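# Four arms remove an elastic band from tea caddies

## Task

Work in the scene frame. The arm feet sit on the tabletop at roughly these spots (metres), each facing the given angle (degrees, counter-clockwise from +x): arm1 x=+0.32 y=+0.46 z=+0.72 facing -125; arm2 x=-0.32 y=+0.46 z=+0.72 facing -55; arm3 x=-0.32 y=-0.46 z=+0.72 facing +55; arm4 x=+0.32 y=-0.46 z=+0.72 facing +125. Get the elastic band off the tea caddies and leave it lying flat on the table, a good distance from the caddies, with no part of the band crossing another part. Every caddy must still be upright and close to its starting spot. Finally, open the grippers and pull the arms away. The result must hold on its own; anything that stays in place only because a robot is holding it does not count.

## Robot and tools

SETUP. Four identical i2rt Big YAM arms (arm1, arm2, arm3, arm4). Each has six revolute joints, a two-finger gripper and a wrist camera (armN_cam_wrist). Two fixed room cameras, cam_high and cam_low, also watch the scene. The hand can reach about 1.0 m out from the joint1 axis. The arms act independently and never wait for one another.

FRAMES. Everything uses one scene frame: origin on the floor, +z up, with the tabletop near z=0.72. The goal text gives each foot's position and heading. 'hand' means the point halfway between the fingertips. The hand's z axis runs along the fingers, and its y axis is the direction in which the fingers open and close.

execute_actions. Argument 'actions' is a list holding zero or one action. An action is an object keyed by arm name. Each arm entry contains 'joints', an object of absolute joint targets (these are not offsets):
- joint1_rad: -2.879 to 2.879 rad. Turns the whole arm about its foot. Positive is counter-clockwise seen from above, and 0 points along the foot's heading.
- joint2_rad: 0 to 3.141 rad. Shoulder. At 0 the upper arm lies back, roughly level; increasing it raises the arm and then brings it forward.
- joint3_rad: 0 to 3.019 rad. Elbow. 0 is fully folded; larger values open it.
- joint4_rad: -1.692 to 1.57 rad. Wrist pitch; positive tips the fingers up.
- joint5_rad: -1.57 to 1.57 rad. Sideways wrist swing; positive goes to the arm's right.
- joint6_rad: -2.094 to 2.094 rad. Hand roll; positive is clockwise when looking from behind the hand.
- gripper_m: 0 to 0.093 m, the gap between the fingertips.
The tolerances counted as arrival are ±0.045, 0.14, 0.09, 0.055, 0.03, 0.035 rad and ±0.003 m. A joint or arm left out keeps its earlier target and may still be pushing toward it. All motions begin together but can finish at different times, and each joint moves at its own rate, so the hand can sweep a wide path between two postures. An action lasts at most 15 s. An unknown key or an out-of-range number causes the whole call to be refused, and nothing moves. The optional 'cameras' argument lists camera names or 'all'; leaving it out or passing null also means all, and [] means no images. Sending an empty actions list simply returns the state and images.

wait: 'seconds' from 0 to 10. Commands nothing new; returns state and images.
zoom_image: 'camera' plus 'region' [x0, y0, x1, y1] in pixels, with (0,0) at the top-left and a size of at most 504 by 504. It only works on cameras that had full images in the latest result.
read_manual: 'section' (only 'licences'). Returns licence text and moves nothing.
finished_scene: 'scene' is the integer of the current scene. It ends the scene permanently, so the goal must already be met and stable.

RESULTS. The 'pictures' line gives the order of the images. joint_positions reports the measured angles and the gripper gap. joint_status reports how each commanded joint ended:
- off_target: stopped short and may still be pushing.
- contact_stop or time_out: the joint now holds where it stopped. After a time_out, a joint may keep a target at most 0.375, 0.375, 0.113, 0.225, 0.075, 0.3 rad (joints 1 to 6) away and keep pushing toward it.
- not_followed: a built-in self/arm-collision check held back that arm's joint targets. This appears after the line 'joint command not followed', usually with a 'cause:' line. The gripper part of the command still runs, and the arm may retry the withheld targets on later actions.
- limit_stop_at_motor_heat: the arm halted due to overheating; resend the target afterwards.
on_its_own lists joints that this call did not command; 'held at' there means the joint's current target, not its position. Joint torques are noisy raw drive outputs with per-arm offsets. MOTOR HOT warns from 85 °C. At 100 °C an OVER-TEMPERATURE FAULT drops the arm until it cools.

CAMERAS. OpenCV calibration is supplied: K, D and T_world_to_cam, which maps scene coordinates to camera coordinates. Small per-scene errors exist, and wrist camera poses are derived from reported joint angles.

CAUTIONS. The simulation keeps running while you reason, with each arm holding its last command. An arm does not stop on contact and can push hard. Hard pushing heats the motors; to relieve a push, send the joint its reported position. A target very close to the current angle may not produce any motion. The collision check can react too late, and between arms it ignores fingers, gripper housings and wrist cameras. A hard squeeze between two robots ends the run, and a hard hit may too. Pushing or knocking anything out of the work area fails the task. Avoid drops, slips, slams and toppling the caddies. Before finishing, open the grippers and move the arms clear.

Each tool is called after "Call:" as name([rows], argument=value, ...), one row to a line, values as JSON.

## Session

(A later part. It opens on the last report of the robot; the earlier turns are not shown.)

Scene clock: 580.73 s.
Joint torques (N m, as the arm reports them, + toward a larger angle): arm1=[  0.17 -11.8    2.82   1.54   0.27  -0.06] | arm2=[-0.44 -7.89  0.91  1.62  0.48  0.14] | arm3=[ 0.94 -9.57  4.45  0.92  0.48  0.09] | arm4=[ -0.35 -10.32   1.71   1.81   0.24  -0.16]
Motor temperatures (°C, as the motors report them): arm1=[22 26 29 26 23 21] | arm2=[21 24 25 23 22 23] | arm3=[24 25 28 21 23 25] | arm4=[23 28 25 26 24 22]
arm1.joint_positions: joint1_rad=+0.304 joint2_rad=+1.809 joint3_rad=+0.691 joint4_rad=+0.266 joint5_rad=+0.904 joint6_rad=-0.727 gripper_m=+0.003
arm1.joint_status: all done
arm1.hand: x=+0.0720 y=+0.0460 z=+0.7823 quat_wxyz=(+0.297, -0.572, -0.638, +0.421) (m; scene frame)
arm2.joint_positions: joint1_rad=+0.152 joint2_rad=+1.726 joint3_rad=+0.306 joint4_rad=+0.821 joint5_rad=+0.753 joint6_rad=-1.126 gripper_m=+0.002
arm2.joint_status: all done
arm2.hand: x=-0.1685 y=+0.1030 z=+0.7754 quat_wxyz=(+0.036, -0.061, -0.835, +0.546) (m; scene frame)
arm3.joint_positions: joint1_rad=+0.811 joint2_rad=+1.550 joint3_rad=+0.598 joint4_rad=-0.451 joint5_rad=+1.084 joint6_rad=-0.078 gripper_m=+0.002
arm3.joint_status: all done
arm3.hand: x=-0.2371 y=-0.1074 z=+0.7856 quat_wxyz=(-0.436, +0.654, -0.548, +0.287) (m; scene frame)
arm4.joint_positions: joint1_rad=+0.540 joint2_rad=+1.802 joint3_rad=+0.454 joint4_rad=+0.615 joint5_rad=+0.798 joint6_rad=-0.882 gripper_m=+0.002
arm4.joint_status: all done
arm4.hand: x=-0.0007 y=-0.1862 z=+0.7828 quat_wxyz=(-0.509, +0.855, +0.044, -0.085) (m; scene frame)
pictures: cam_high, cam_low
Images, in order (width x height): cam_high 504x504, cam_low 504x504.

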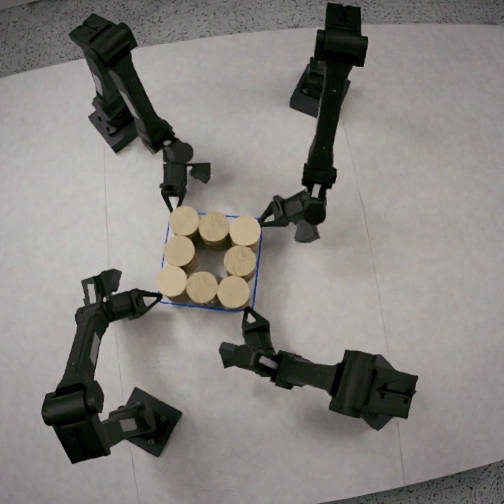

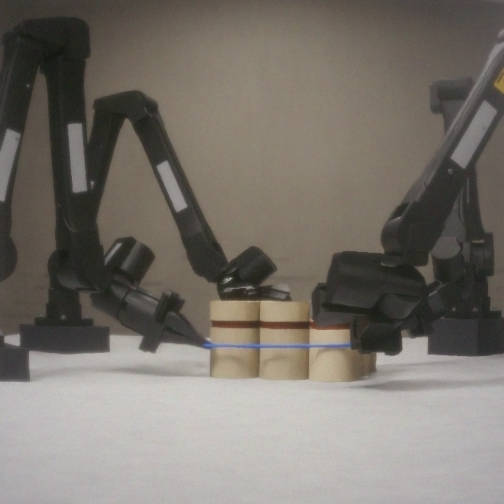

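Call:
execute_actions(actions=[])

Scene clock: 605.60 s.
Joint torques (N m, as the arm reports them, + toward a larger angle): arm1=[  0.27 -11.77   2.81   1.54   0.27  -0.06] | arm2=[-0.18 -7.36  0.87  1.58  0.52  0.15] | arm3=[ 1.21 -9.14  4.55  0.88  0.47  0.07] | arm4=[ -0.54 -10.19   1.67   1.82   0.25  -0.15]
Motor temperatures (°C, as the motors report them): arm1=[22 26 28 26 23 21] | arm2=[21 24 25 23 22 23] | arm3=[24 25 28 20 23 25] | arm4=[23 28 25 26 24 22]
arm1.joint_positions: joint1_rad=+0.304 joint2_rad=+1.809 joint3_rad=+0.691 joint4_rad=+0.266 joint5_rad=+0.904 joint6_rad=-0.727 gripper_m=+0.003
arm1.joint_status: all done
arm1.hand: x=+0.0720 y=+0.0460 z=+0.7823 quat_wxyz=(+0.297, -0.572, -0.638, +0.421) (m; scene frame)
arm2.joint_positions: joint1_rad=+0.152 joint2_rad=+1.726 joint3_rad=+0.306 joint4_rad=+0.821 joint5_rad=+0.753 joint6_rad=-1.126 gripper_m=+0.002
arm2.joint_status: all done
arm2.hand: x=-0.1685 y=+0.1030 z=+0.7754 quat_wxyz=(+0.036, -0.061, -0.835, +0.546) (m; scene frame)
arm3.joint_positions: joint1_rad=+0.811 joint2_rad=+1.550 joint3_rad=+0.598 joint4_rad=-0.451 joint5_rad=+1.084 joint6_rad=-0.078 gripper_m=+0.002
arm3.joint_status: all done
arm3.hand: x=-0.2371 y=-0.1074 z=+0.7856 quat_wxyz=(-0.436, +0.654, -0.548, +0.287) (m; scene frame)
arm4.joint_positions: joint1_rad=+0.540 joint2_rad=+1.802 joint3_rad=+0.454 joint4_rad=+0.615 joint5_rad=+0.798 joint6_rad=-0.882 gripper_m=+0.002
arm4.joint_status: all done
arm4.hand: x=-0.0007 y=-0.1862 z=+0.7828 quat_wxyz=(-0.509, +0.855, +0.044, -0.085) (m; scene frame)
pictures: arm1_cam_wrist, arm2_cam_wrist, arm3_cam_wrist, arm4_cam_wrist, cam_high, cam_low
camera_calibration (this result's frames):
arm1_cam_wrist: T_world_to_cam=[[-0.487859, 0.00881, 0.872878, -0.648471], [0.352831, 0.916616, 0.187949, -0.210065], [-0.798439, 0.399671, -0.450288, 0.515978], [0, 0, 0, 1]] pos_world=[0.169731, -0.00795966, 0.837857]
arm2_cam_wrist: T_world_to_cam=[[-0.0631234, -0.381688, 0.922133, -0.688689], [-0.734978, 0.642844, 0.215773, -0.348091], [-0.675146, -0.664128, -0.321111, 0.323684], [0, 0, 0, 1]] pos_world=[-0.0807771, 0.175872, 0.81411]
arm3_cam_wrist: T_world_to_cam=[[0.459273, 0.010155, 0.888237, -0.589538], [-0.307185, -0.936426, 0.169539, -0.295919], [0.83349, -0.350718, -0.426956, 0.621796], [0, 0, 0, 1]] pos_world=[-0.338404, -0.053044, 0.839299]
arm4_cam_wrist: T_world_to_cam=[[0.0064369, 0.476693, 0.879047, -0.596579], [0.911098, -0.3651, 0.191316, -0.212918], [0.412139, 0.799666, -0.436664, 0.617802], [0, 0, 0, 1]] pos_world=[-0.0567902, -0.287387, 0.834927]
Images, in order (width x height): arm1_cam_wrist 504x504, arm2_cam_wrist 504x504, arm3_cam_wrist 504x504, arm4_cam_wrist 504x504, cam_high 504x504, cam_low 504x504.

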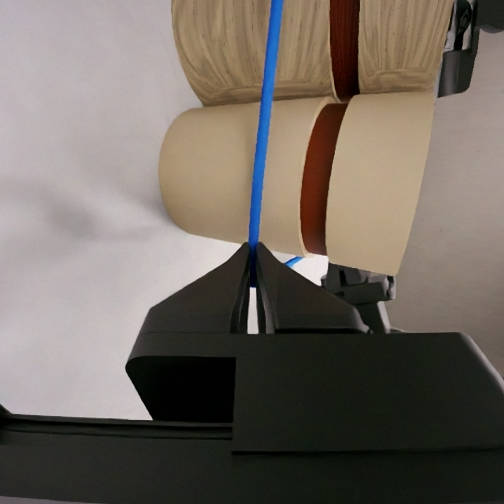

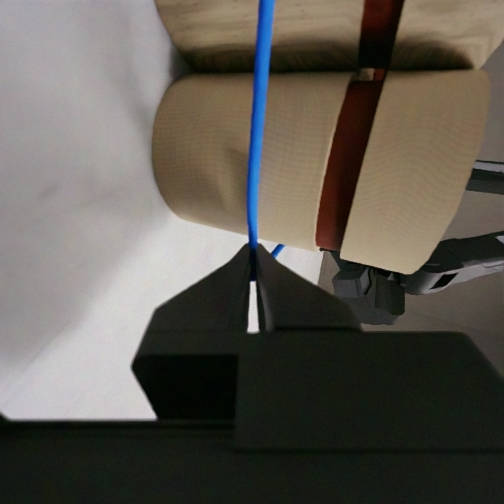

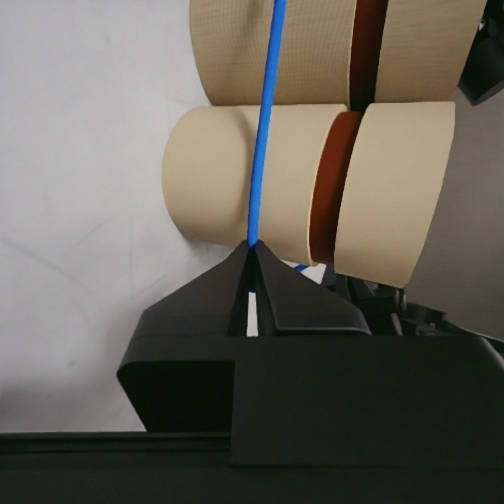

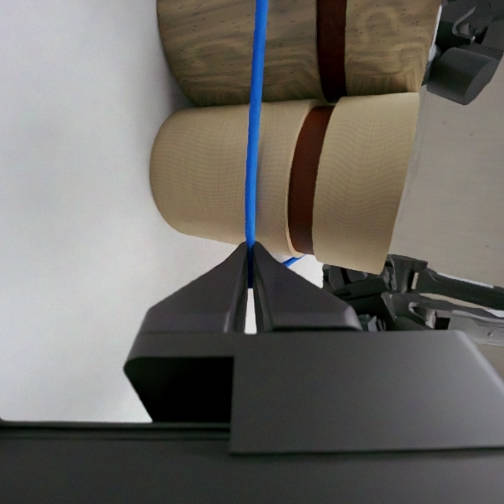

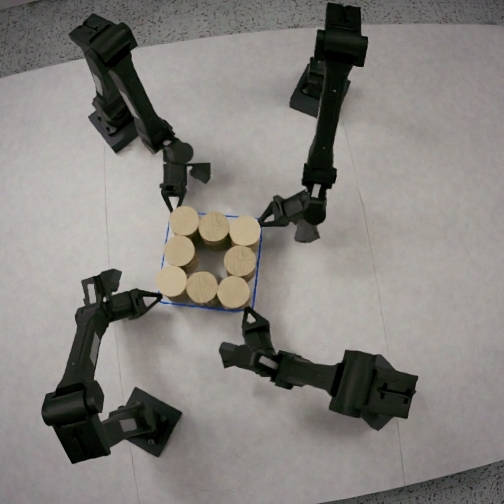

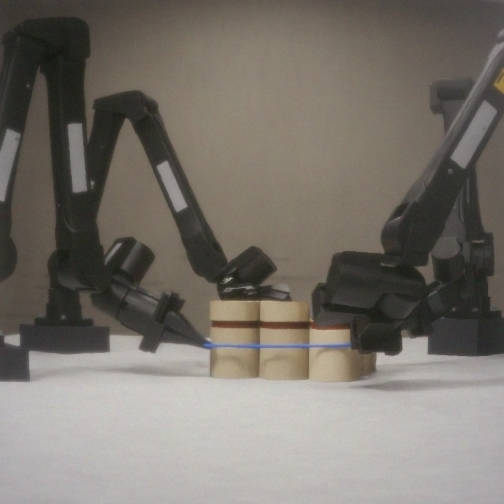

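Call:
zoom_image(camera="cam_high", region=[120, 170, 300, 350])

Region (120, 170, 300, 350) of cam_high's 504x504 image, scaled by 2.800, with more detail than that image has.

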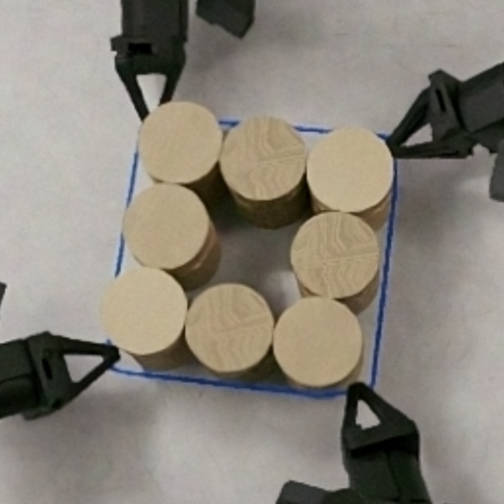

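Call:
execute_actions([
  {"arm1":{"joints":{"joint1_rad":0.258,"joint2_rad":1.80,"joint3_rad":0.637,"joint4_rad":0.308}},"arm2":{"joints":{"joint1_rad":0.057,"joint2_rad":1.74,"joint3_rad":0.328,"joint4_rad":0.81}},"arm3":{"joints":{"joint1_rad":0.766,"joint2_rad":1.499,"joint3_rad":0.526,"joint4_rad":-0.425}},"arm4":{"joints":{"joint1_rad":0.478,"joint2_rad":1.803,"joint3_rad":0.410,"joint4_rad":0.655}}},
], cameras=["cam_high","cam_low"])

Call:
zoom_image(camera="cam_high", region=[120, 170, 300, 350])

Scene clock: 699.03 s.
Joint torques (N m, as the arm reports them, + toward a larger angle): arm1=[ -0.66 -11.48   2.31   1.42   0.45  -0.06] | arm2=[-1.68 -7.24  2.41  1.04  0.71  0.17] | arm3=[ 0.12 -8.82  4.34  0.89  0.48  0.08] | arm4=[-0.55 -9.37  1.45  1.78  0.46 -0.14]
Motor temperatures (°C, as the motors report them): arm1=[22 26 28 26 23 21] | arm2=[21 24 25 23 23 23] | arm3=[24 25 27 20 23 25] | arm4=[23 28 24 26 24 22]
arm1.joint_positions: joint1_rad=+0.260 joint2_rad=+1.808 joint3_rad=+0.659 joint4_rad=+0.307 joint5_rad=+0.899 joint6_rad=-0.728 gripper_m=+0.003
arm1.joint_status: all done
arm1.hand: x=+0.0573 y=+0.0660 z=+0.7778 quat_wxyz=(+0.302, -0.587, -0.624, +0.418) (m; scene frame)
arm2.joint_positions: joint1_rad=+0.071 joint2_rad=+1.726 joint3_rad=+0.337 joint4_rad=+0.821 joint5_rad=+0.748 joint6_rad=-1.126 gripper_m=+0.002
arm2.joint_status: all done
arm2.hand: x=-0.1879 y=+0.0798 z=+0.7826 quat_wxyz=(+0.047, -0.099, -0.826, +0.553) (m; scene frame)
arm3.joint_positions: joint1_rad=+0.772 joint2_rad=+1.511 joint3_rad=+0.538 joint4_rad=-0.431 joint5_rad=+1.084 joint6_rad=-0.078 gripper_m=+0.002
arm3.joint_status: all done
arm3.hand: x=-0.2200 y=-0.1320 z=+0.7830 quat_wxyz=(-0.431, +0.643, -0.560, +0.295) (m; scene frame)
arm4.joint_positions: joint1_rad=+0.478 joint2_rad=+1.802 joint3_rad=+0.432 joint4_rad=+0.654 joint5_rad=+0.792 joint6_rad=-0.882 gripper_m=+0.002
arm4.joint_status: all done
arm4.hand: x=+0.0215 y=-0.1699 z=+0.7830 quat_wxyz=(-0.513, +0.855, +0.015, -0.077) (m; scene frame)
pictures: cam_high, cam_low
Images, in order (width x height): cam_high 504x504, cam_low 504x504.

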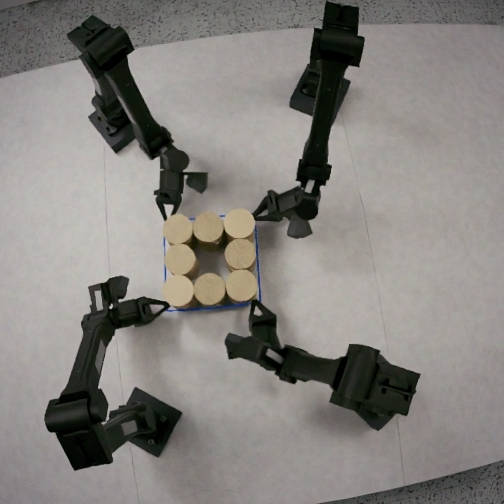

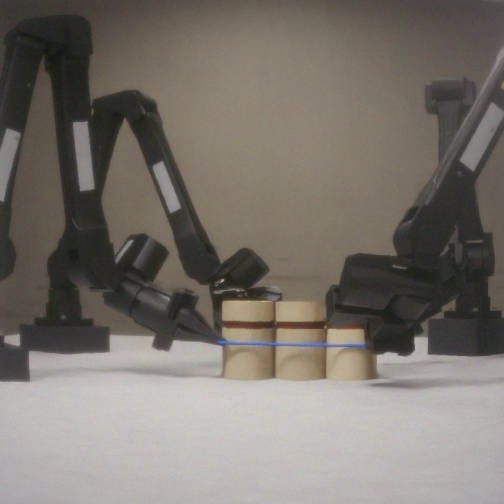

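Region (120, 170, 300, 350) of cam_high's 504x504 image, scaled by 2.800, with more detail than that image has.

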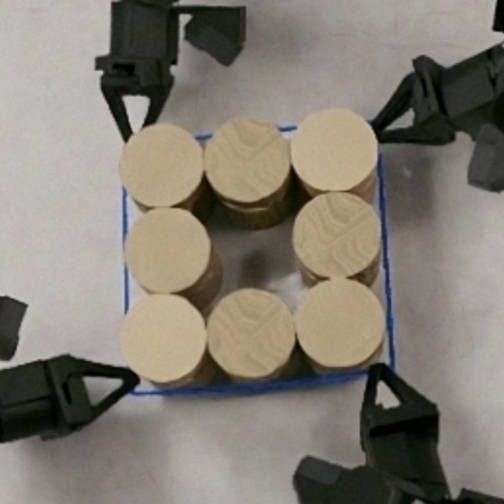

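Call:
execute_actions([
  {"arm1":{"joints":{"joint1_rad":0.302,"joint2_rad":1.755,"joint3_rad":0.565,"joint4_rad":0.335}},"arm2":{"joints":{"joint1_rad":0.060,"joint2_rad":1.695,"joint3_rad":0.228,"joint4_rad":0.865}},"arm3":{"joints":{"joint1_rad":0.851,"joint2_rad":1.452,"joint3_rad":0.478,"joint4_rad":-0.425}},"arm4":{"joints":{"joint1_rad":0.518,"joint2_rad":1.773,"joint3_rad":0.339,"joint4_rad":0.70}}},
])

Call:
zoom_image(camera="cam_high", region=[120, 170, 300, 350])

Scene clock: 747.27 s.
Joint torques (N m, as the arm reports them, + toward a larger angle): arm1=[  1.11 -10.07   1.04   1.     0.5   -0.04] | arm2=[-1.12 -7.08 -0.44  1.2   0.95  0.1 ] | arm3=[ 2.79 -7.5   3.6   0.57  0.32  0.08] | arm4=[ 0.27 -9.1  -0.29  1.32  0.48 -0.13]
Motor temperatures (°C, as the motors report them): arm1=[22 26 28 26 24 21] | arm2=[21 24 25 23 23 23] | arm3=[24 25 27 20 23 25] | arm4=[23 28 24 26 25 22]
arm1.joint_positions: joint1_rad=+0.284 joint2_rad=+1.754 joint3_rad=+0.605 joint4_rad=+0.345 joint5_rad=+0.898 joint6_rad=-0.729 gripper_m=+0.003
arm1.joint_status: all done
arm1.hand: x=+0.0708 y=+0.0737 z=+0.7904 quat_wxyz=(+0.290, -0.582, -0.623, +0.436) (m; scene frame)
arm2.joint_positions: joint1_rad=+0.071 joint2_rad=+1.693 joint3_rad=+0.280 joint4_rad=+0.869 joint5_rad=+0.739 joint6_rad=-1.126 gripper_m=+0.002
arm2.joint_status: all done
arm2.hand: x=-0.1975 y=+0.0949 z=+0.7882 quat_wxyz=(+0.037, -0.101, -0.822, +0.559) (m; scene frame)
arm3.joint_positions: joint1_rad=+0.822 joint2_rad=+1.460 joint3_rad=+0.503 joint4_rad=-0.424 joint5_rad=+1.087 joint6_rad=-0.079 gripper_m=+0.002
arm3.joint_status: all done
arm3.hand: x=-0.2340 y=-0.1384 z=+0.7894 quat_wxyz=(-0.445, +0.652, -0.547, +0.278) (m; scene frame)
arm4.joint_positions: joint1_rad=+0.509 joint2_rad=+1.775 joint3_rad=+0.377 joint4_rad=+0.710 joint5_rad=+0.791 joint6_rad=-0.884 gripper_m=+0.002
arm4.joint_status: all done
arm4.hand: x=+0.0275 y=-0.1863 z=+0.7890 quat_wxyz=(-0.517, +0.850, +0.023, -0.096) (m; scene frame)
pictures: arm1_cam_wrist, arm2_cam_wrist, arm3_cam_wrist, arm4_cam_wrist, cam_high, cam_low
camera_calibration (this result's frames):
arm1_cam_wrist: T_world_to_cam=[[-0.480044, 0.055546, 0.875484, -0.662371], [0.368062, 0.918656, 0.14353, -0.202615], [-0.796296, 0.391134, -0.46144, 0.51694], [0, 0, 0, 1]] pos_world=[0.168245, 0.020733, 0.847514]
arm2_cam_wrist: T_world_to_cam=[[-0.125117, -0.340033, 0.932053, -0.729389], [-0.696927, 0.698752, 0.161366, -0.321829], [-0.706144, -0.629383, -0.324404, 0.296012], [0, 0, 0, 1]] pos_world=[-0.106523, 0.163168, 0.827789]
arm3_cam_wrist: T_world_to_cam=[[0.460416, -0.00370859, 0.887696, -0.595195], [-0.2961, -0.943363, 0.149635, -0.307241], [0.836864, -0.331741, -0.435437, 0.62007], [0, 0, 0, 1]] pos_world=[-0.335852, -0.0863446, 0.844328]
arm4_cam_wrist: T_world_to_cam=[[0.0547407, 0.46299, 0.884672, -0.610505], [0.90856, -0.390585, 0.148193, -0.210463], [0.414151, 0.795666, -0.442035, 0.61241], [0, 0, 0, 1]] pos_world=[-0.0289923, -0.28682, 0.841992]
Images, in order (width x height): arm1_cam_wrist 504x504, arm2_cam_wrist 504x504, arm3_cam_wrist 504x504, arm4_cam_wrist 504x504, cam_high 504x504, cam_low 504x504.

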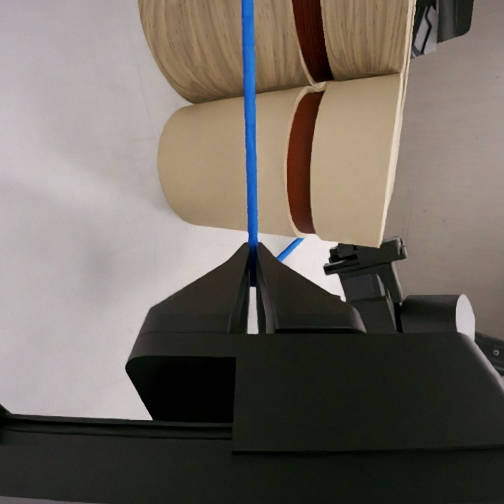

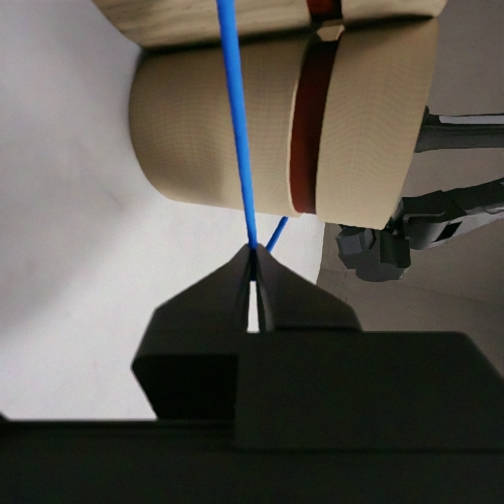

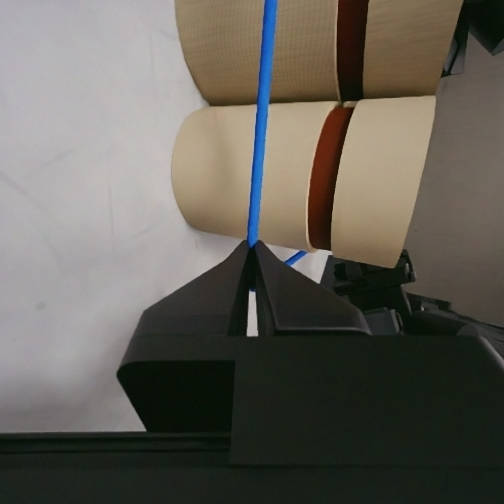

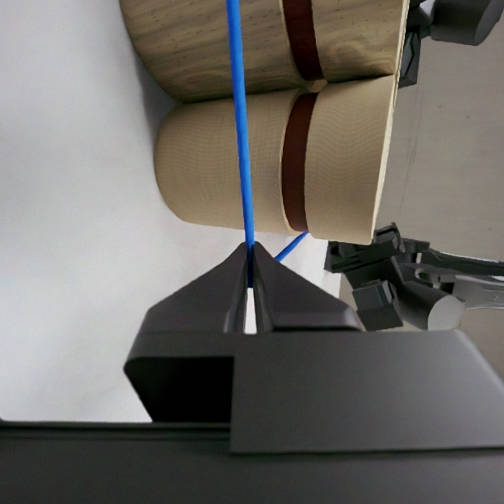

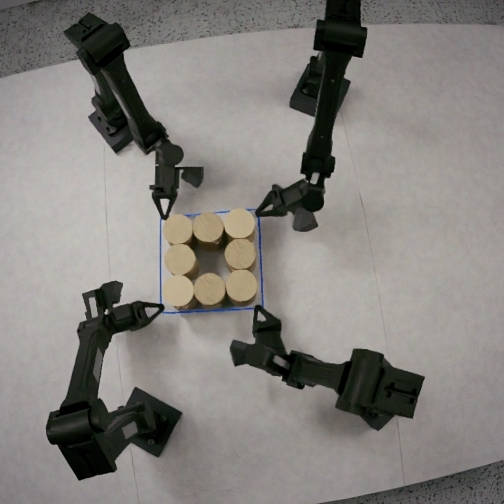

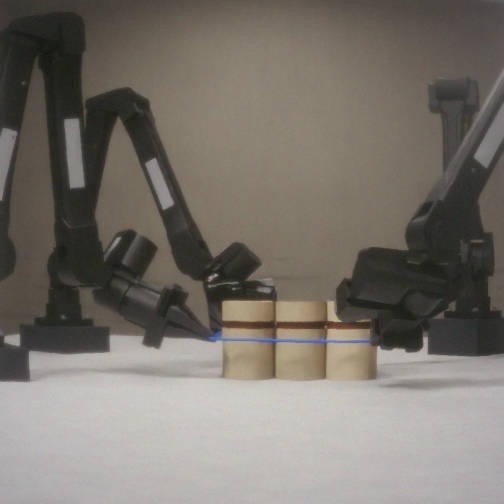

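Region (120, 170, 300, 350) of cam_high's 504x504 image, scaled by 2.800, with more detail than that image has.

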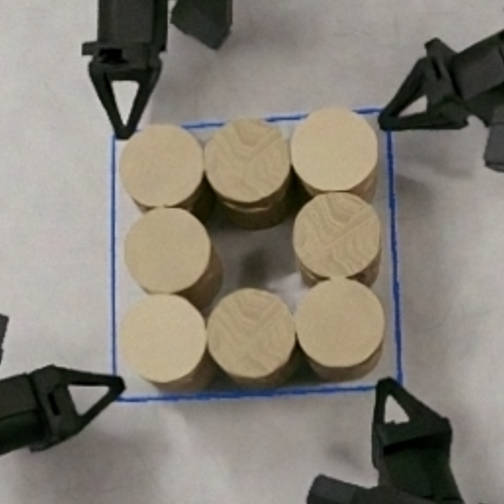

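Call:
execute_actions([
  {"arm1":{"joints":{"joint2_rad":1.587,"joint4_rad":0.150}},"arm2":{"joints":{"joint2_rad":1.402,"joint4_rad":0.55}},"arm3":{"joints":{"joint2_rad":1.240,"joint4_rad":-0.562}},"arm4":{"joints":{"joint2_rad":1.533,"joint4_rad":0.435}}},
], cameras=["cam_high","cam_low"])

Call:
zoom_image(camera="cam_high", region=[120, 170, 300, 350])

Scene clock: 789.87 s.
Joint torques (N m, as the arm reports them, + toward a larger angle): arm1=[ 1.03 -8.75  2.22  0.06  0.53 -0.04] | arm2=[-0.85 -4.82  1.47  0.05  1.04  0.16] | arm3=[ 3.11 -4.89  5.02 -0.67  0.3   0.1 ] | arm4=[ 0.06 -6.81  2.06  0.34  0.49 -0.11]
Motor temperatures (°C, as the motors report them): arm1=[22 26 27 26 24 21] | arm2=[21 24 25 23 25 23] | arm3=[24 25 27 20 22 25] | arm4=[23 28 24 26 25 22]
arm1.joint_positions: joint1_rad=+0.284 joint2_rad=+1.575 joint3_rad=+0.605 joint4_rad=+0.185 joint5_rad=+0.897 joint6_rad=-0.730 gripper_m=+0.003
arm1.joint_status: all done
arm1.hand: x=+0.0718 y=+0.0779 z=+0.8442 quat_wxyz=(+0.286, -0.583, -0.618, +0.442) (m; scene frame)
arm2.joint_positions: joint1_rad=+0.071 joint2_rad=+1.394 joint3_rad=+0.279 joint4_rad=+0.594 joint5_rad=+0.737 joint6_rad=-1.126 gripper_m=+0.002
arm2.joint_status: all done
arm2.hand: x=-0.1986 y=+0.0977 z=+0.8434 quat_wxyz=(+0.030, -0.104, -0.818, +0.565) (m; scene frame)
arm3.joint_positions: joint1_rad=+0.822 joint2_rad=+1.236 joint3_rad=+0.503 joint4_rad=-0.530 joint5_rad=+1.087 joint6_rad=-0.080 gripper_m=+0.002
arm3.joint_status: all done
arm3.hand: x=-0.2334 y=-0.1431 z=+0.8465 quat_wxyz=(-0.475, +0.630, -0.567, +0.238) (m; scene frame)
arm4.joint_positions: joint1_rad=+0.509 joint2_rad=+1.523 joint3_rad=+0.377 joint4_rad=+0.466 joint5_rad=+0.790 joint6_rad=-0.885 gripper_m=+0.002
arm4.joint_status: all done
arm4.hand: x=+0.0281 y=-0.1867 z=+0.8431 quat_wxyz=(-0.519, +0.849, +0.022, -0.099) (m; scene frame)
pictures: cam_high, cam_low
Images, in order (width x height): cam_high 504x504, cam_low 504x504.

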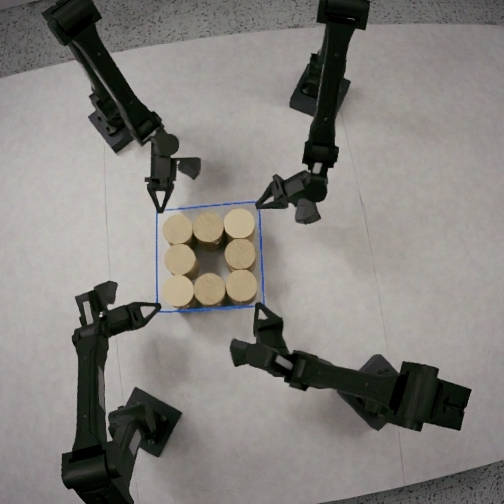

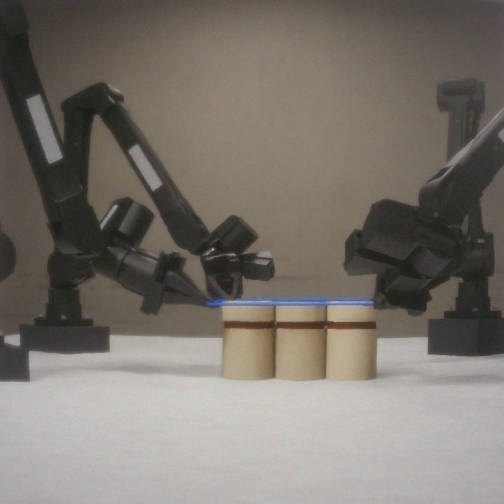

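Region (120, 170, 300, 350) of cam_high's 504x504 image, scaled by 2.800, with more detail than that image has.

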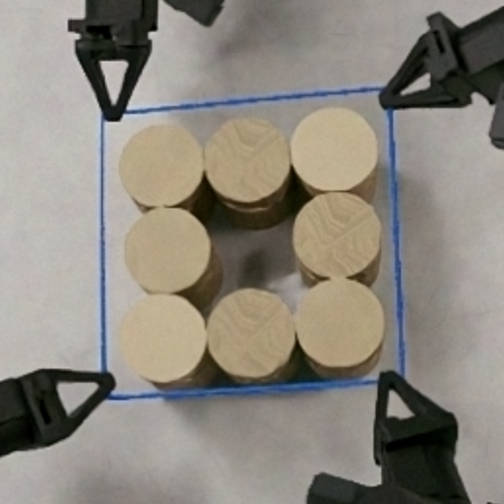

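Call:
execute_actions([
  {"arm1":{"joints":{"joint2_rad":1.397}},"arm2":{"joints":{"joint2_rad":1.182}},"arm3":{"joints":{"joint2_rad":0.94}},"arm4":{"joints":{"joint2_rad":1.323}}},
], cameras=["cam_high","cam_low"])

Scene clock: 910.90 s.
Joint torques (N m, as the arm reports them, + toward a larger angle): arm1=[ 1.06 -7.97  3.92  0.44  0.54 -0.04] | arm2=[-0.14 -4.04  3.38  0.33  1.    0.13] | arm3=[ 3.37 -2.65  7.34 -0.21  0.37  0.08] | arm4=[-0.09 -6.59  4.28  0.96  0.45 -0.1 ]
Motor temperatures (°C, as the motors report them): arm1=[22 25 27 25 24 21] | arm2=[21 24 25 23 27 23] | arm3=[24 24 28 20 22 25] | arm4=[23 28 24 25 25 22]
arm1.joint_positions: joint1_rad=+0.284 joint2_rad=+1.391 joint3_rad=+0.598 joint4_rad=+0.178 joint5_rad=+0.895 joint6_rad=-0.730 gripper_m=+0.003
arm1.joint_status: all done
arm1.hand: x=+0.0711 y=+0.0762 z=+0.9171 quat_wxyz=(+0.251, -0.594, -0.574, +0.505) (m; scene frame)
arm2.joint_positions: joint1_rad=+0.071 joint2_rad=+1.179 joint3_rad=+0.272 joint4_rad=+0.587 joint5_rad=+0.737 joint6_rad=-1.126 gripper_m=+0.002
arm2.joint_status: all done
arm2.hand: x=-0.1971 y=+0.0969 z=+0.9140 quat_wxyz=(-0.028, -0.139, -0.769, +0.623) (m; scene frame)
arm3.joint_positions: joint1_rad=+0.822 joint2_rad=+0.940 joint3_rad=+0.500 joint4_rad=-0.531 joint5_rad=+1.083 joint6_rad=-0.082 gripper_m=+0.002
arm3.joint_status: all done
arm3.hand: x=-0.2329 y=-0.1494 z=+0.9245 quat_wxyz=(-0.541, +0.565, -0.608, +0.134) (m; scene frame)
arm4.joint_positions: joint1_rad=+0.509 joint2_rad=+1.318 joint3_rad=+0.371 joint4_rad=+0.457 joint5_rad=+0.790 joint6_rad=-0.885 gripper_m=+0.002
arm4.joint_status: all done
arm4.hand: x=+0.0211 y=-0.1834 z=+0.9142 quat_wxyz=(-0.553, +0.816, -0.019, -0.171) (m; scene frame)
pictures: cam_high, cam_low
Images, in order (width x height): cam_high 504x504, cam_low 504x504.

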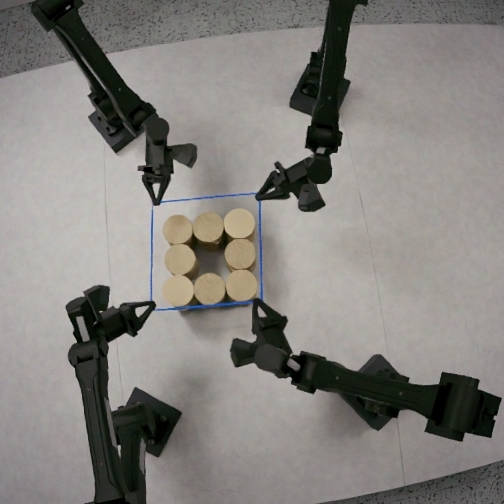

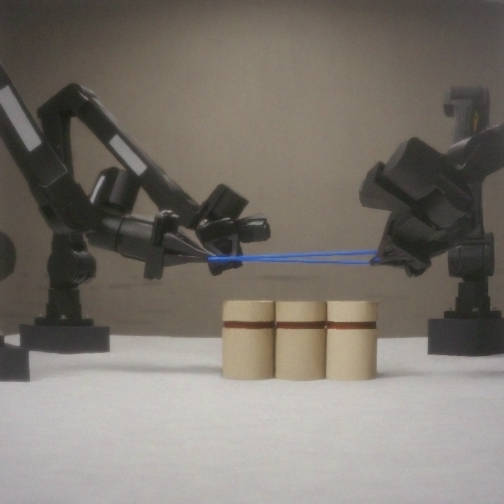

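Call:
execute_actions([
  {"arm1":{"joints":{"joint1_rad":0.355,"joint2_rad":1.26,"joint3_rad":0.62,"joint4_rad":-0.12,"joint5_rad":0.77,"joint6_rad":-0.84}},"arm2":{"joints":{"joint1_rad":0.122,"joint2_rad":1.155,"joint3_rad":0.455,"joint4_rad":0.165,"joint5_rad":0.55,"joint6_rad":-1.2}},"arm3":{"joints":{"joint1_rad":0.567,"joint2_rad":1.03,"joint3_rad":0.64,"joint4_rad":-0.60,"joint5_rad":0.95,"joint6_rad":-0.405}},"arm4":{"joints":{"joint1_rad":0.288,"joint2_rad":1.085,"joint3_rad":0.375,"joint4_rad":0.09,"joint5_rad":0.56,"joint6_rad":-1.09}}},
], cameras=["cam_high","cam_low"])

Scene clock: 1019.67 s.
Joint torques (N m, as the arm reports them, + toward a larger angle): arm1=[ 0.82 -6.88  8.9   0.45  0.33 -0.07] | arm2=[ 0.46 -5.93  7.69  0.41  0.36 -0.08] | arm3=[ 1.1  -4.49 10.6   0.03  0.33  0.06] | arm4=[-1.18 -4.81  9.3   0.88  0.41 -0.16]
Motor temperatures (°C, as the motors report them): arm1=[22 24 28 25 24 21] | arm2=[21 23 26 23 28 23] | arm3=[24 23 30 20 22 25] | arm4=[23 27 25 25 25 22]
arm1.joint_positions: joint1_rad=+0.340 joint2_rad=+1.256 joint3_rad=+0.598 joint4_rad=-0.094 joint5_rad=+0.768 joint6_rad=-0.826 gripper_m=+0.003
arm1.joint_status: all done
arm1.hand: x=+0.1118 y=+0.0808 z=+0.9218 quat_wxyz=(+0.234, -0.528, -0.685, +0.445) (m; scene frame)
arm2.joint_positions: joint1_rad=+0.117 joint2_rad=+1.168 joint3_rad=+0.448 joint4_rad=+0.201 joint5_rad=+0.544 joint6_rad=-1.186 gripper_m=+0.002
arm2.joint_status: all done
arm2.hand: x=-0.1298 y=+0.0817 z=+0.9155 quat_wxyz=(-0.042, -0.012, -0.841, +0.539) (m; scene frame)
arm3.joint_positions: joint1_rad=+0.565 joint2_rad=+1.028 joint3_rad=+0.622 joint4_rad=-0.572 joint5_rad=+0.956 joint6_rad=-0.399 gripper_m=+0.002
arm3.joint_status: all done
arm3.hand: x=-0.1660 y=-0.1359 z=+0.9342 quat_wxyz=(-0.458, +0.618, -0.595, +0.233) (m; scene frame)
arm4.joint_positions: joint1_rad=+0.293 joint2_rad=+1.082 joint3_rad=+0.371 joint4_rad=+0.115 joint5_rad=+0.551 joint6_rad=-1.083 gripper_m=+0.002
arm4.joint_status: all done
arm4.hand: x=+0.0771 y=-0.1590 z=+0.9254 quat_wxyz=(-0.499, +0.858, +0.056, -0.106) (m; scene frame)
pictures: cam_high, cam_low
Images, in order (width x height): cam_high 504x504, cam_low 504x504.

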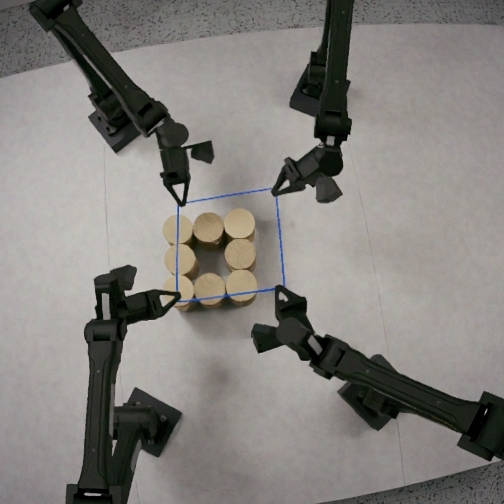

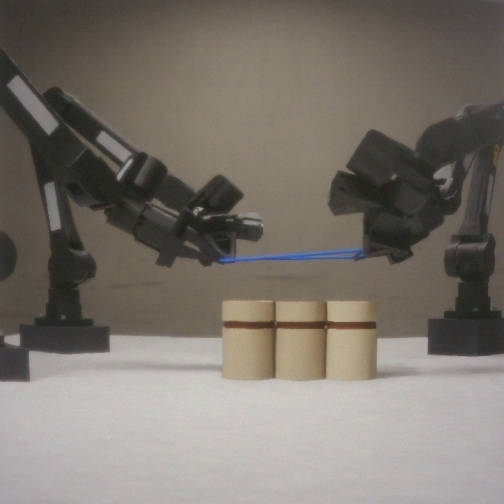

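Call:
execute_actions([
  {"arm1":{"joints":{"joint1_rad":0.588,"joint2_rad":1.026,"joint3_rad":0.665,"joint4_rad":-0.61,"joint5_rad":0.455,"joint6_rad":-1.0}},"arm2":{"joints":{"joint1_rad":0.257,"joint2_rad":1.305,"joint3_rad":0.872,"joint4_rad":-0.44,"joint5_rad":0.187,"joint6_rad":-1.37}},"arm3":{"joints":{"joint1_rad":-0.011,"joint2_rad":1.241,"joint3_rad":0.95,"joint4_rad":-0.68,"joint5_rad":0.436,"joint6_rad":-1.025}},"arm4":{"joints":{"joint1_rad":-0.286,"joint2_rad":0.783,"joint3_rad":0.457,"joint4_rad":-0.525,"joint5_rad":0.113,"joint6_rad":-1.455}}},
], cameras=["cam_high","cam_low"])

Scene clock: 1059.30 s.
Joint torques (N m, as the arm reports them, + toward a larger angle): arm1=[ 0.54 -4.7  10.62 -0.03 -0.02 -0.12] | arm2=[ 0.29 -8.78  9.66 -0.28 -0.23 -0.07] | arm3=[-0.75 -8.36 11.05 -0.12  0.45  0.05] | arm4=[-2.17 -2.08 13.52  0.06  0.2  -0.16]
Motor temperatures (°C, as the motors report them): arm1=[22 24 31 25 24 21] | arm2=[21 23 28 23 26 23] | arm3=[24 23 33 20 22 25] | arm4=[23 27 27 25 25 22]
arm1.joint_positions: joint1_rad=+0.575 joint2_rad=+1.020 joint3_rad=+0.632 joint4_rad=-0.577 joint5_rad=+0.459 joint6_rad=-0.983 gripper_m=+0.003
arm1.joint_status: all done
arm1.hand: x=+0.2484 y=+0.0942 z=+0.9366 quat_wxyz=(+0.118, -0.328, -0.872, +0.343) (m; scene frame)
arm2.joint_positions: joint1_rad=+0.254 joint2_rad=+1.301 joint3_rad=+0.851 joint4_rad=-0.398 joint5_rad=+0.195 joint6_rad=-1.356 gripper_m=+0.002
arm2.joint_status: all done
arm2.hand: x=+0.0140 y=+0.0997 z=+0.9365 quat_wxyz=(-0.091, +0.242, -0.898, +0.356) (m; scene frame)
arm3.joint_positions: joint1_rad=+0.002 joint2_rad=+1.237 joint3_rad=+0.925 joint4_rad=-0.648 joint5_rad=+0.432 joint6_rad=-1.017 gripper_m=+0.002
arm3.joint_status: all done
arm3.hand: x=-0.0011 y=-0.1269 z=+0.9443 quat_wxyz=(-0.292, +0.742, -0.564, +0.212) (m; scene frame)
arm4.joint_positions: joint1_rad=-0.276 joint2_rad=+0.782 joint3_rad=+0.424 joint4_rad=-0.489 joint5_rad=+0.106 joint6_rad=-1.449 gripper_m=+0.002
arm4.joint_status: all done
arm4.hand: x=+0.2288 y=-0.1515 z=+0.9304 quat_wxyz=(-0.356, +0.930, +0.086, -0.033) (m; scene frame)
pictures: cam_high, cam_low
Images, in order (width x height): cam_high 504x504, cam_low 504x504.

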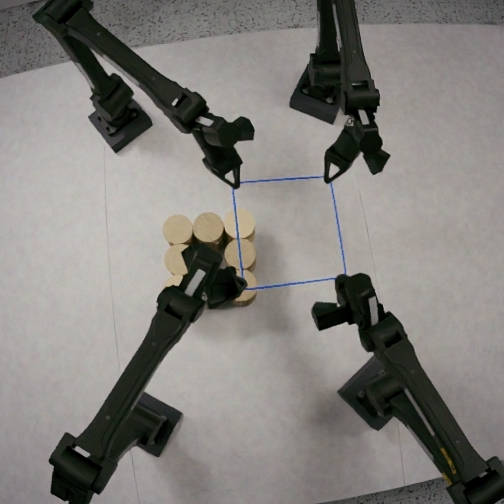

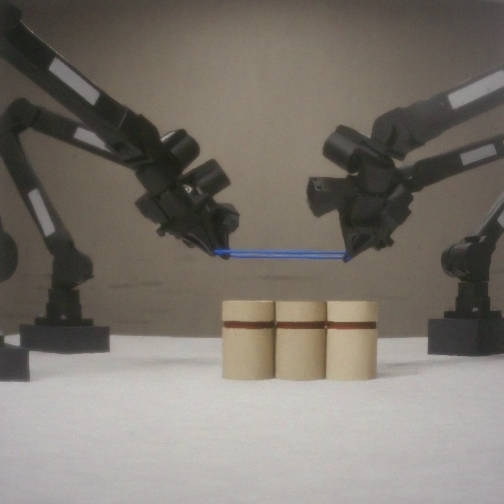

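Call:
execute_actions([
  {"arm1":{"joints":{"joint1_rad":0.737,"joint2_rad":1.192,"joint3_rad":0.70,"joint4_rad":-0.658,"joint5_rad":0.38,"joint6_rad":-0.82}},"arm2":{"joints":{"joint1_rad":0.328,"joint2_rad":1.567,"joint3_rad":1.098,"joint4_rad":-0.573,"joint5_rad":0.131,"joint6_rad":-1.375}},"arm3":{"joints":{"joint1_rad":-0.177,"joint2_rad":1.545,"joint3_rad":1.235,"joint4_rad":-0.838,"joint5_rad":0.255,"joint6_rad":-1.165}},"arm4":{"joints":{"joint1_rad":-0.594,"joint2_rad":0.998,"joint3_rad":0.485,"joint4_rad":-0.47,"joint5_rad":-0.014,"joint6_rad":-1.68}}},
], cameras=["cam_high","cam_low"])

Scene clock: 1118.23 s.
Joint torques (N m, as the arm reports them, + toward a larger angle): arm1=[ 0.51 -7.07  9.6   0.29 -0.17  0.16] | arm2=[  0.87 -12.4    9.42  -0.13  -0.14  -0.15] | arm3=[  0.49 -12.78  11.84  -0.28   0.2   -0.02] | arm4=[-1.96 -4.89 12.29  1.18  0.11 -0.17]
Motor temperatures (°C, as the motors report them): arm1=[22 23 34 25 24 21] | arm2=[21 24 30 23 25 23] | arm3=[24 24 35 20 22 25] | arm4=[23 27 32 25 25 22]
arm1.joint_positions: joint1_rad=+0.725 joint2_rad=+1.201 joint3_rad=+0.671 joint4_rad=-0.639 joint5_rad=+0.389 joint6_rad=-0.835 gripper_m=+0.003
arm1.joint_status: all done
arm1.hand: x=+0.3158 y=+0.0857 z=+0.8805 quat_wxyz=(+0.082, -0.308, -0.912, +0.259) (m; scene frame)
arm2.joint_positions: joint1_rad=+0.315 joint2_rad=+1.564 joint3_rad=+1.076 joint4_rad=-0.541 joint5_rad=+0.136 joint6_rad=-1.360 gripper_m=+0.002
arm2.joint_status: all done
arm2.hand: x=+0.0873 y=+0.0894 z=+0.8919 quat_wxyz=(-0.078, +0.296, -0.914, +0.267) (m; scene frame)
arm3.joint_positions: joint1_rad=-0.171 joint2_rad=+1.545 joint3_rad=+1.197 joint4_rad=-0.809 joint5_rad=+0.254 joint6_rad=-1.157 gripper_m=+0.002
arm3.joint_status: all done
arm3.hand: x=+0.0866 y=-0.1110 z=+0.9010 quat_wxyz=(-0.182, +0.787, -0.567, +0.160) (m; scene frame)
arm4.joint_positions: joint1_rad=-0.585 joint2_rad=+1.005 joint3_rad=+0.455 joint4_rad=-0.464 joint5_rad=-0.021 joint6_rad=-1.672 gripper_m=+0.002
arm4.joint_status: all done
arm4.hand: x=+0.3046 y=-0.1288 z=+0.8801 quat_wxyz=(-0.275, +0.959, +0.069, -0.001) (m; scene frame)
pictures: cam_high, cam_low
Images, in order (width x height): cam_high 504x504, cam_low 504x504.

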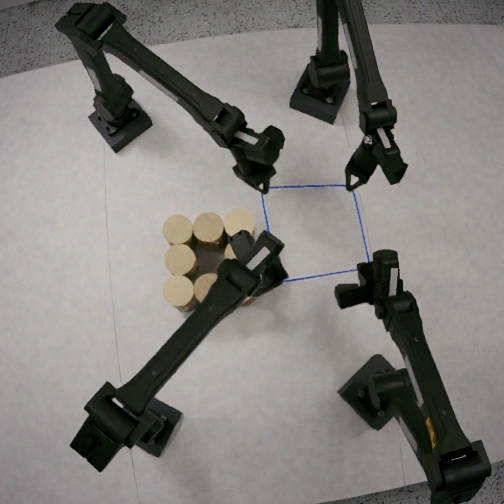

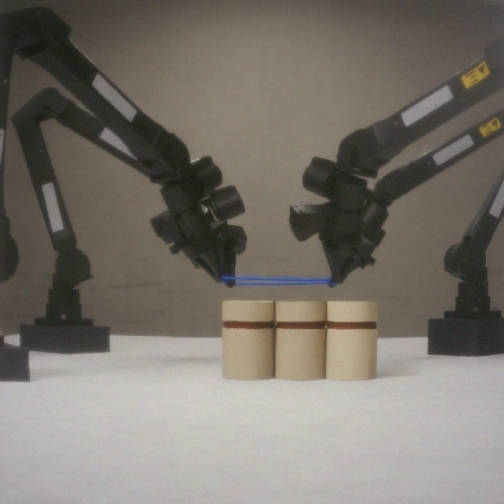

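Call:
zoom_image(camera="cam_high", region=[230, 140, 420, 330])

Call:
zoom_image(camera="cam_low", region=[190, 220, 390, 390])

Region (230, 140, 420, 330) of cam_high's 504x504 image, scaled by 2.653, with more detail than that image has.

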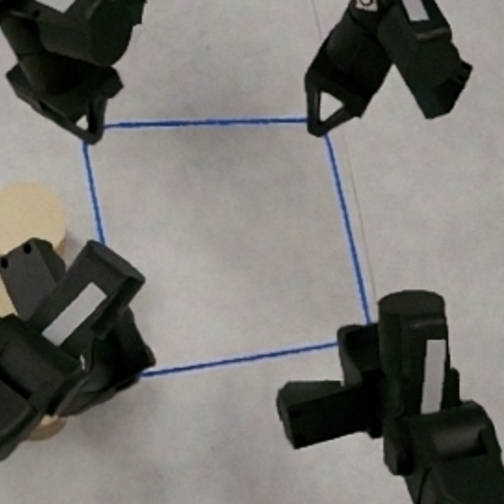

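Region (190, 220, 390, 390) of cam_low's 504x504 image, scaled by 2.520, with more detail than that image has; it fills the top 428 rows of this view, and the rest is white.

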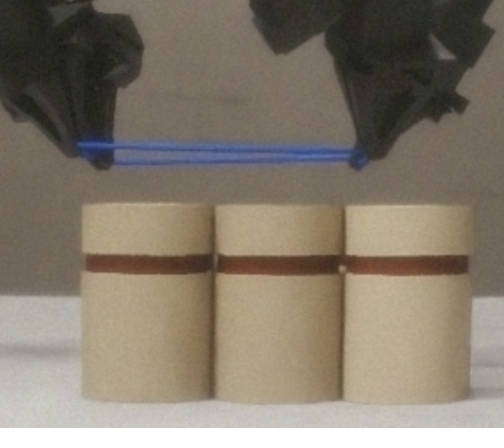

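Call:
execute_actions([
  {"arm1":{"joints":{"joint1_rad":0.897,"joint2_rad":1.453,"joint3_rad":0.64,"joint4_rad":-0.535,"joint5_rad":0.272,"joint6_rad":-0.65}},"arm2":{"joints":{"joint1_rad":0.415,"joint2_rad":1.925,"joint3_rad":1.342,"joint4_rad":-0.658,"joint5_rad":0.069,"joint6_rad":-1.375}},"arm3":{"joints":{"joint1_rad":-0.283,"joint2_rad":1.9285,"joint3_rad":1.517,"joint4_rad":-0.90,"joint5_rad":0.127,"joint6_rad":-1.10}},"arm4":{"joints":{"joint1_rad":-0.826,"joint2_rad":1.476,"joint3_rad":0.557,"joint4_rad":-0.252,"joint5_rad":-0.111,"joint6_rad":-1.876}}},
])

Scene clock: 1219.63 s.
Joint torques (N m, as the arm reports them, + toward a larger angle): arm1=[-0.31 -8.95  5.55  1.04 -0.01  0.15] | arm2=[  0.16 -18.33   8.48  -0.13  -0.14  -0.16] | arm3=[  0.07 -18.29  10.84  -0.16   0.14   0.17] | arm4=[-1.06 -8.33  9.26  1.22 -0.1  -0.18]
Motor temperatures (°C, as the motors report them): arm1=[22 23 35 25 24 21] | arm2=[21 25 32 23 24 23] | arm3=[24 25 37 20 22 25] | arm4=[23 26 34 25 24 22]
arm1.joint_positions: joint1_rad=+0.894 joint2_rad=+1.465 joint3_rad=+0.641 joint4_rad=-0.542 joint5_rad=+0.275 joint6_rad=-0.665 gripper_m=+0.003
arm1.joint_status: all done
arm1.hand: x=+0.3931 y=+0.1068 z=+0.7799 quat_wxyz=(+0.049, -0.291, -0.941, +0.163) (m; scene frame)
arm2.joint_positions: joint1_rad=+0.415 joint2_rad=+1.931 joint3_rad=+1.321 joint4_rad=-0.636 joint5_rad=+0.072 joint6_rad=-1.360 gripper_m=+0.002
arm2.joint_status: all done
arm2.hand: x=+0.1775 y=+0.1063 z=+0.7797 quat_wxyz=(-0.057, +0.362, -0.917, +0.158) (m; scene frame)
arm3.joint_positions: joint1_rad=-0.280 joint2_rad=+1.940 joint3_rad=+1.482 joint4_rad=-0.880 joint5_rad=+0.125 joint6_rad=-1.110 gripper_m=+0.002
arm3.joint_status: all done
arm3.hand: x=+0.1753 y=-0.0856 z=+0.7938 quat_wxyz=(-0.105, +0.769, -0.624, +0.086) (m; scene frame)
arm4.joint_positions: joint1_rad=-0.827 joint2_rad=+1.481 joint3_rad=+0.527 joint4_rad=-0.257 joint5_rad=-0.113 joint6_rad=-1.867 gripper_m=+0.002
arm4.joint_status: all done
arm4.hand: x=+0.3754 y=-0.1011 z=+0.7753 quat_wxyz=(-0.187, +0.981, +0.055, -0.009) (m; scene frame)
pictures: arm1_cam_wrist, arm2_cam_wrist, arm3_cam_wrist, arm4_cam_wrist, cam_high, cam_low
camera_calibration (this result's frames):
arm1_cam_wrist: T_world_to_cam=[[-0.535128, -0.779219, 0.326276, 0.0387846], [-0.571428, 0.618349, 0.53955, -0.257623], [-0.62218, 0.102285, -0.776164, 0.963648], [0, 0, 0, 1]] pos_world=[0.473104, 0.090956, 0.874295]
arm2_cam_wrist: T_world_to_cam=[[0.63971, -0.686153, 0.346359, -0.313033], [-0.731716, -0.405712, 0.547713, -0.244718], [-0.235293, -0.603814, -0.761607, 0.819824], [0, 0, 0, 1]] pos_world=[0.214085, 0.180947, 0.866841]
arm3_cam_wrist: T_world_to_cam=[[0.941558, 0.190781, 0.277617, -0.370828], [0.0044535, -0.831131, 0.556059, -0.502552], [0.336821, -0.522325, -0.783408, 0.644493], [0, 0, 0, 1]] pos_world=[0.134315, -0.0103045, 0.887297]
arm4_cam_wrist: T_world_to_cam=[[-0.10967, 0.923214, 0.368306, -0.148289], [0.832472, -0.117151, 0.541541, -0.739985], [0.543105, 0.365995, -0.755701, 0.545783], [0, 0, 0, 1]] pos_world=[0.303336, -0.149542, 0.867796]
Images, in order (width x height): arm1_cam_wrist 504x504, arm2_cam_wrist 504x504, arm3_cam_wrist 504x504, arm4_cam_wrist 504x504, cam_high 504x504, cam_low 504x504.

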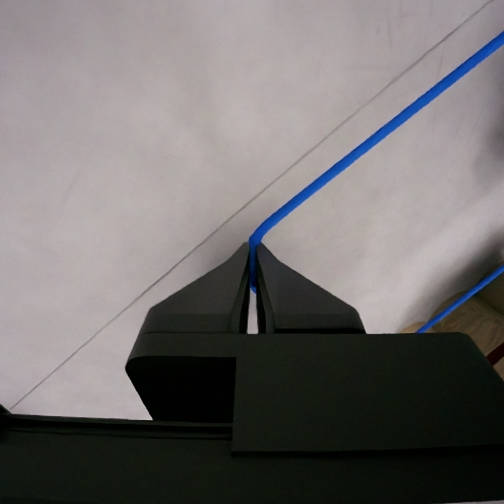

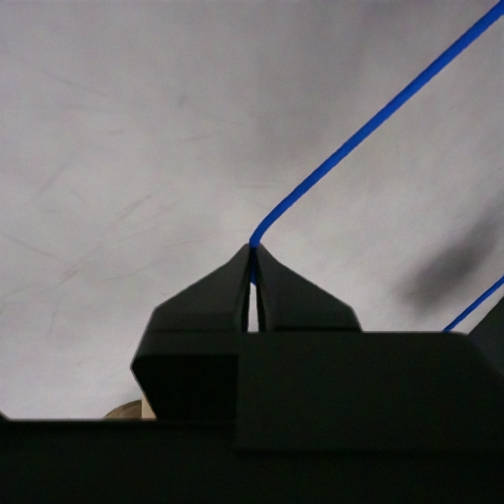

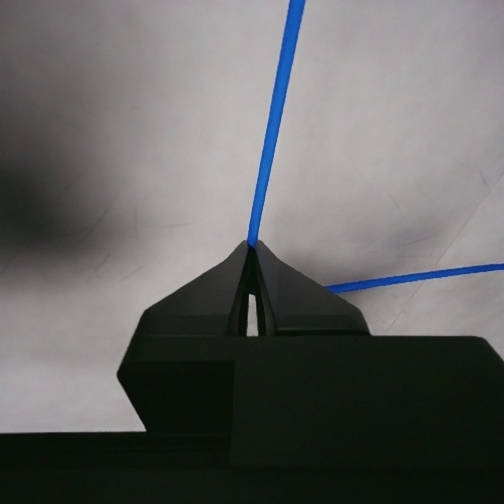

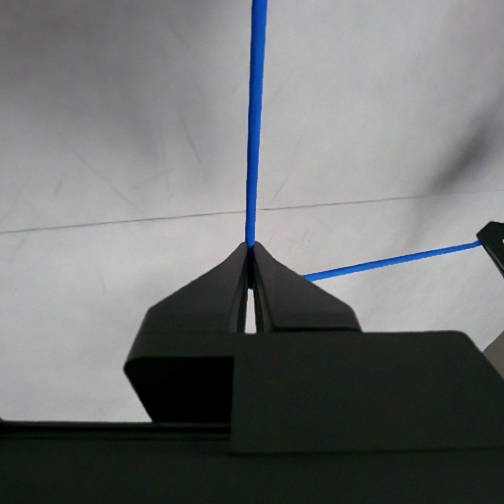

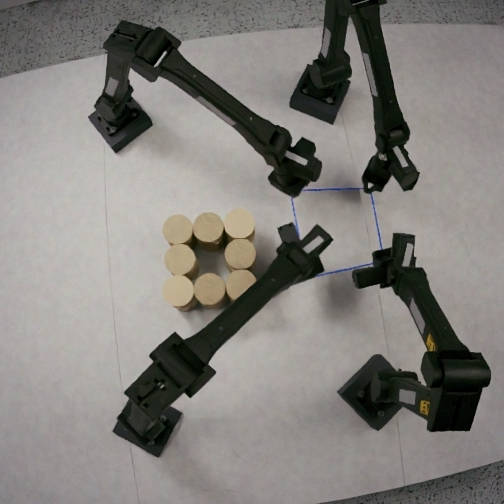

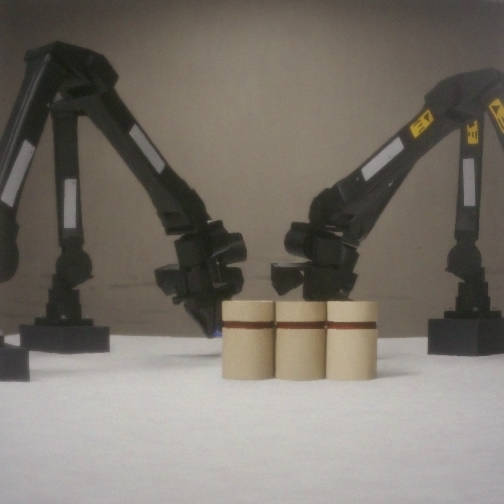

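Call:
zoom_image(camera="cam_high", region=[250, 140, 440, 330])

Call:
zoom_image(camera="cam_low", region=[150, 280, 270, 390])

Region (250, 140, 440, 330) of cam_high's 504x504 image, scaled by 2.653, with more detail than that image has.

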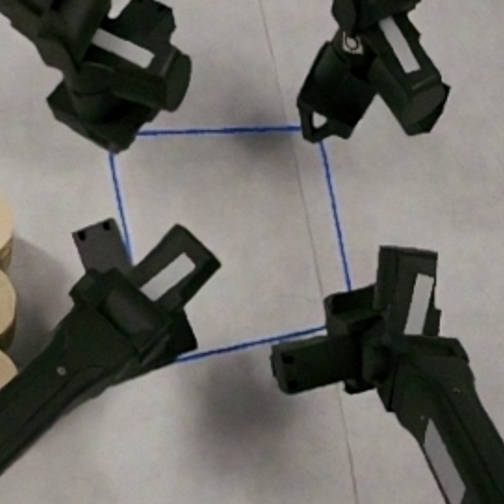

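Region (150, 280, 270, 390) of cam_low's 504x504 image, scaled by 4.200, with more detail than that image has; it fills the top 462 rows of this view, and the rest is white.

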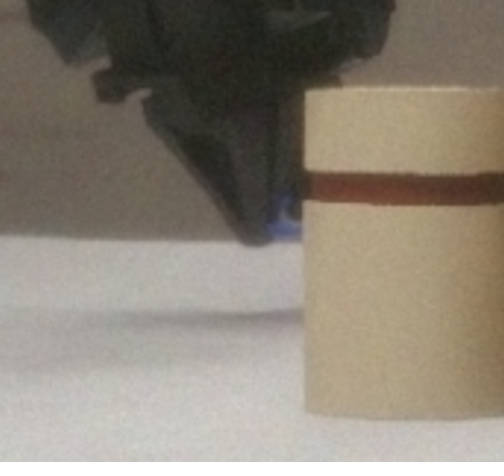

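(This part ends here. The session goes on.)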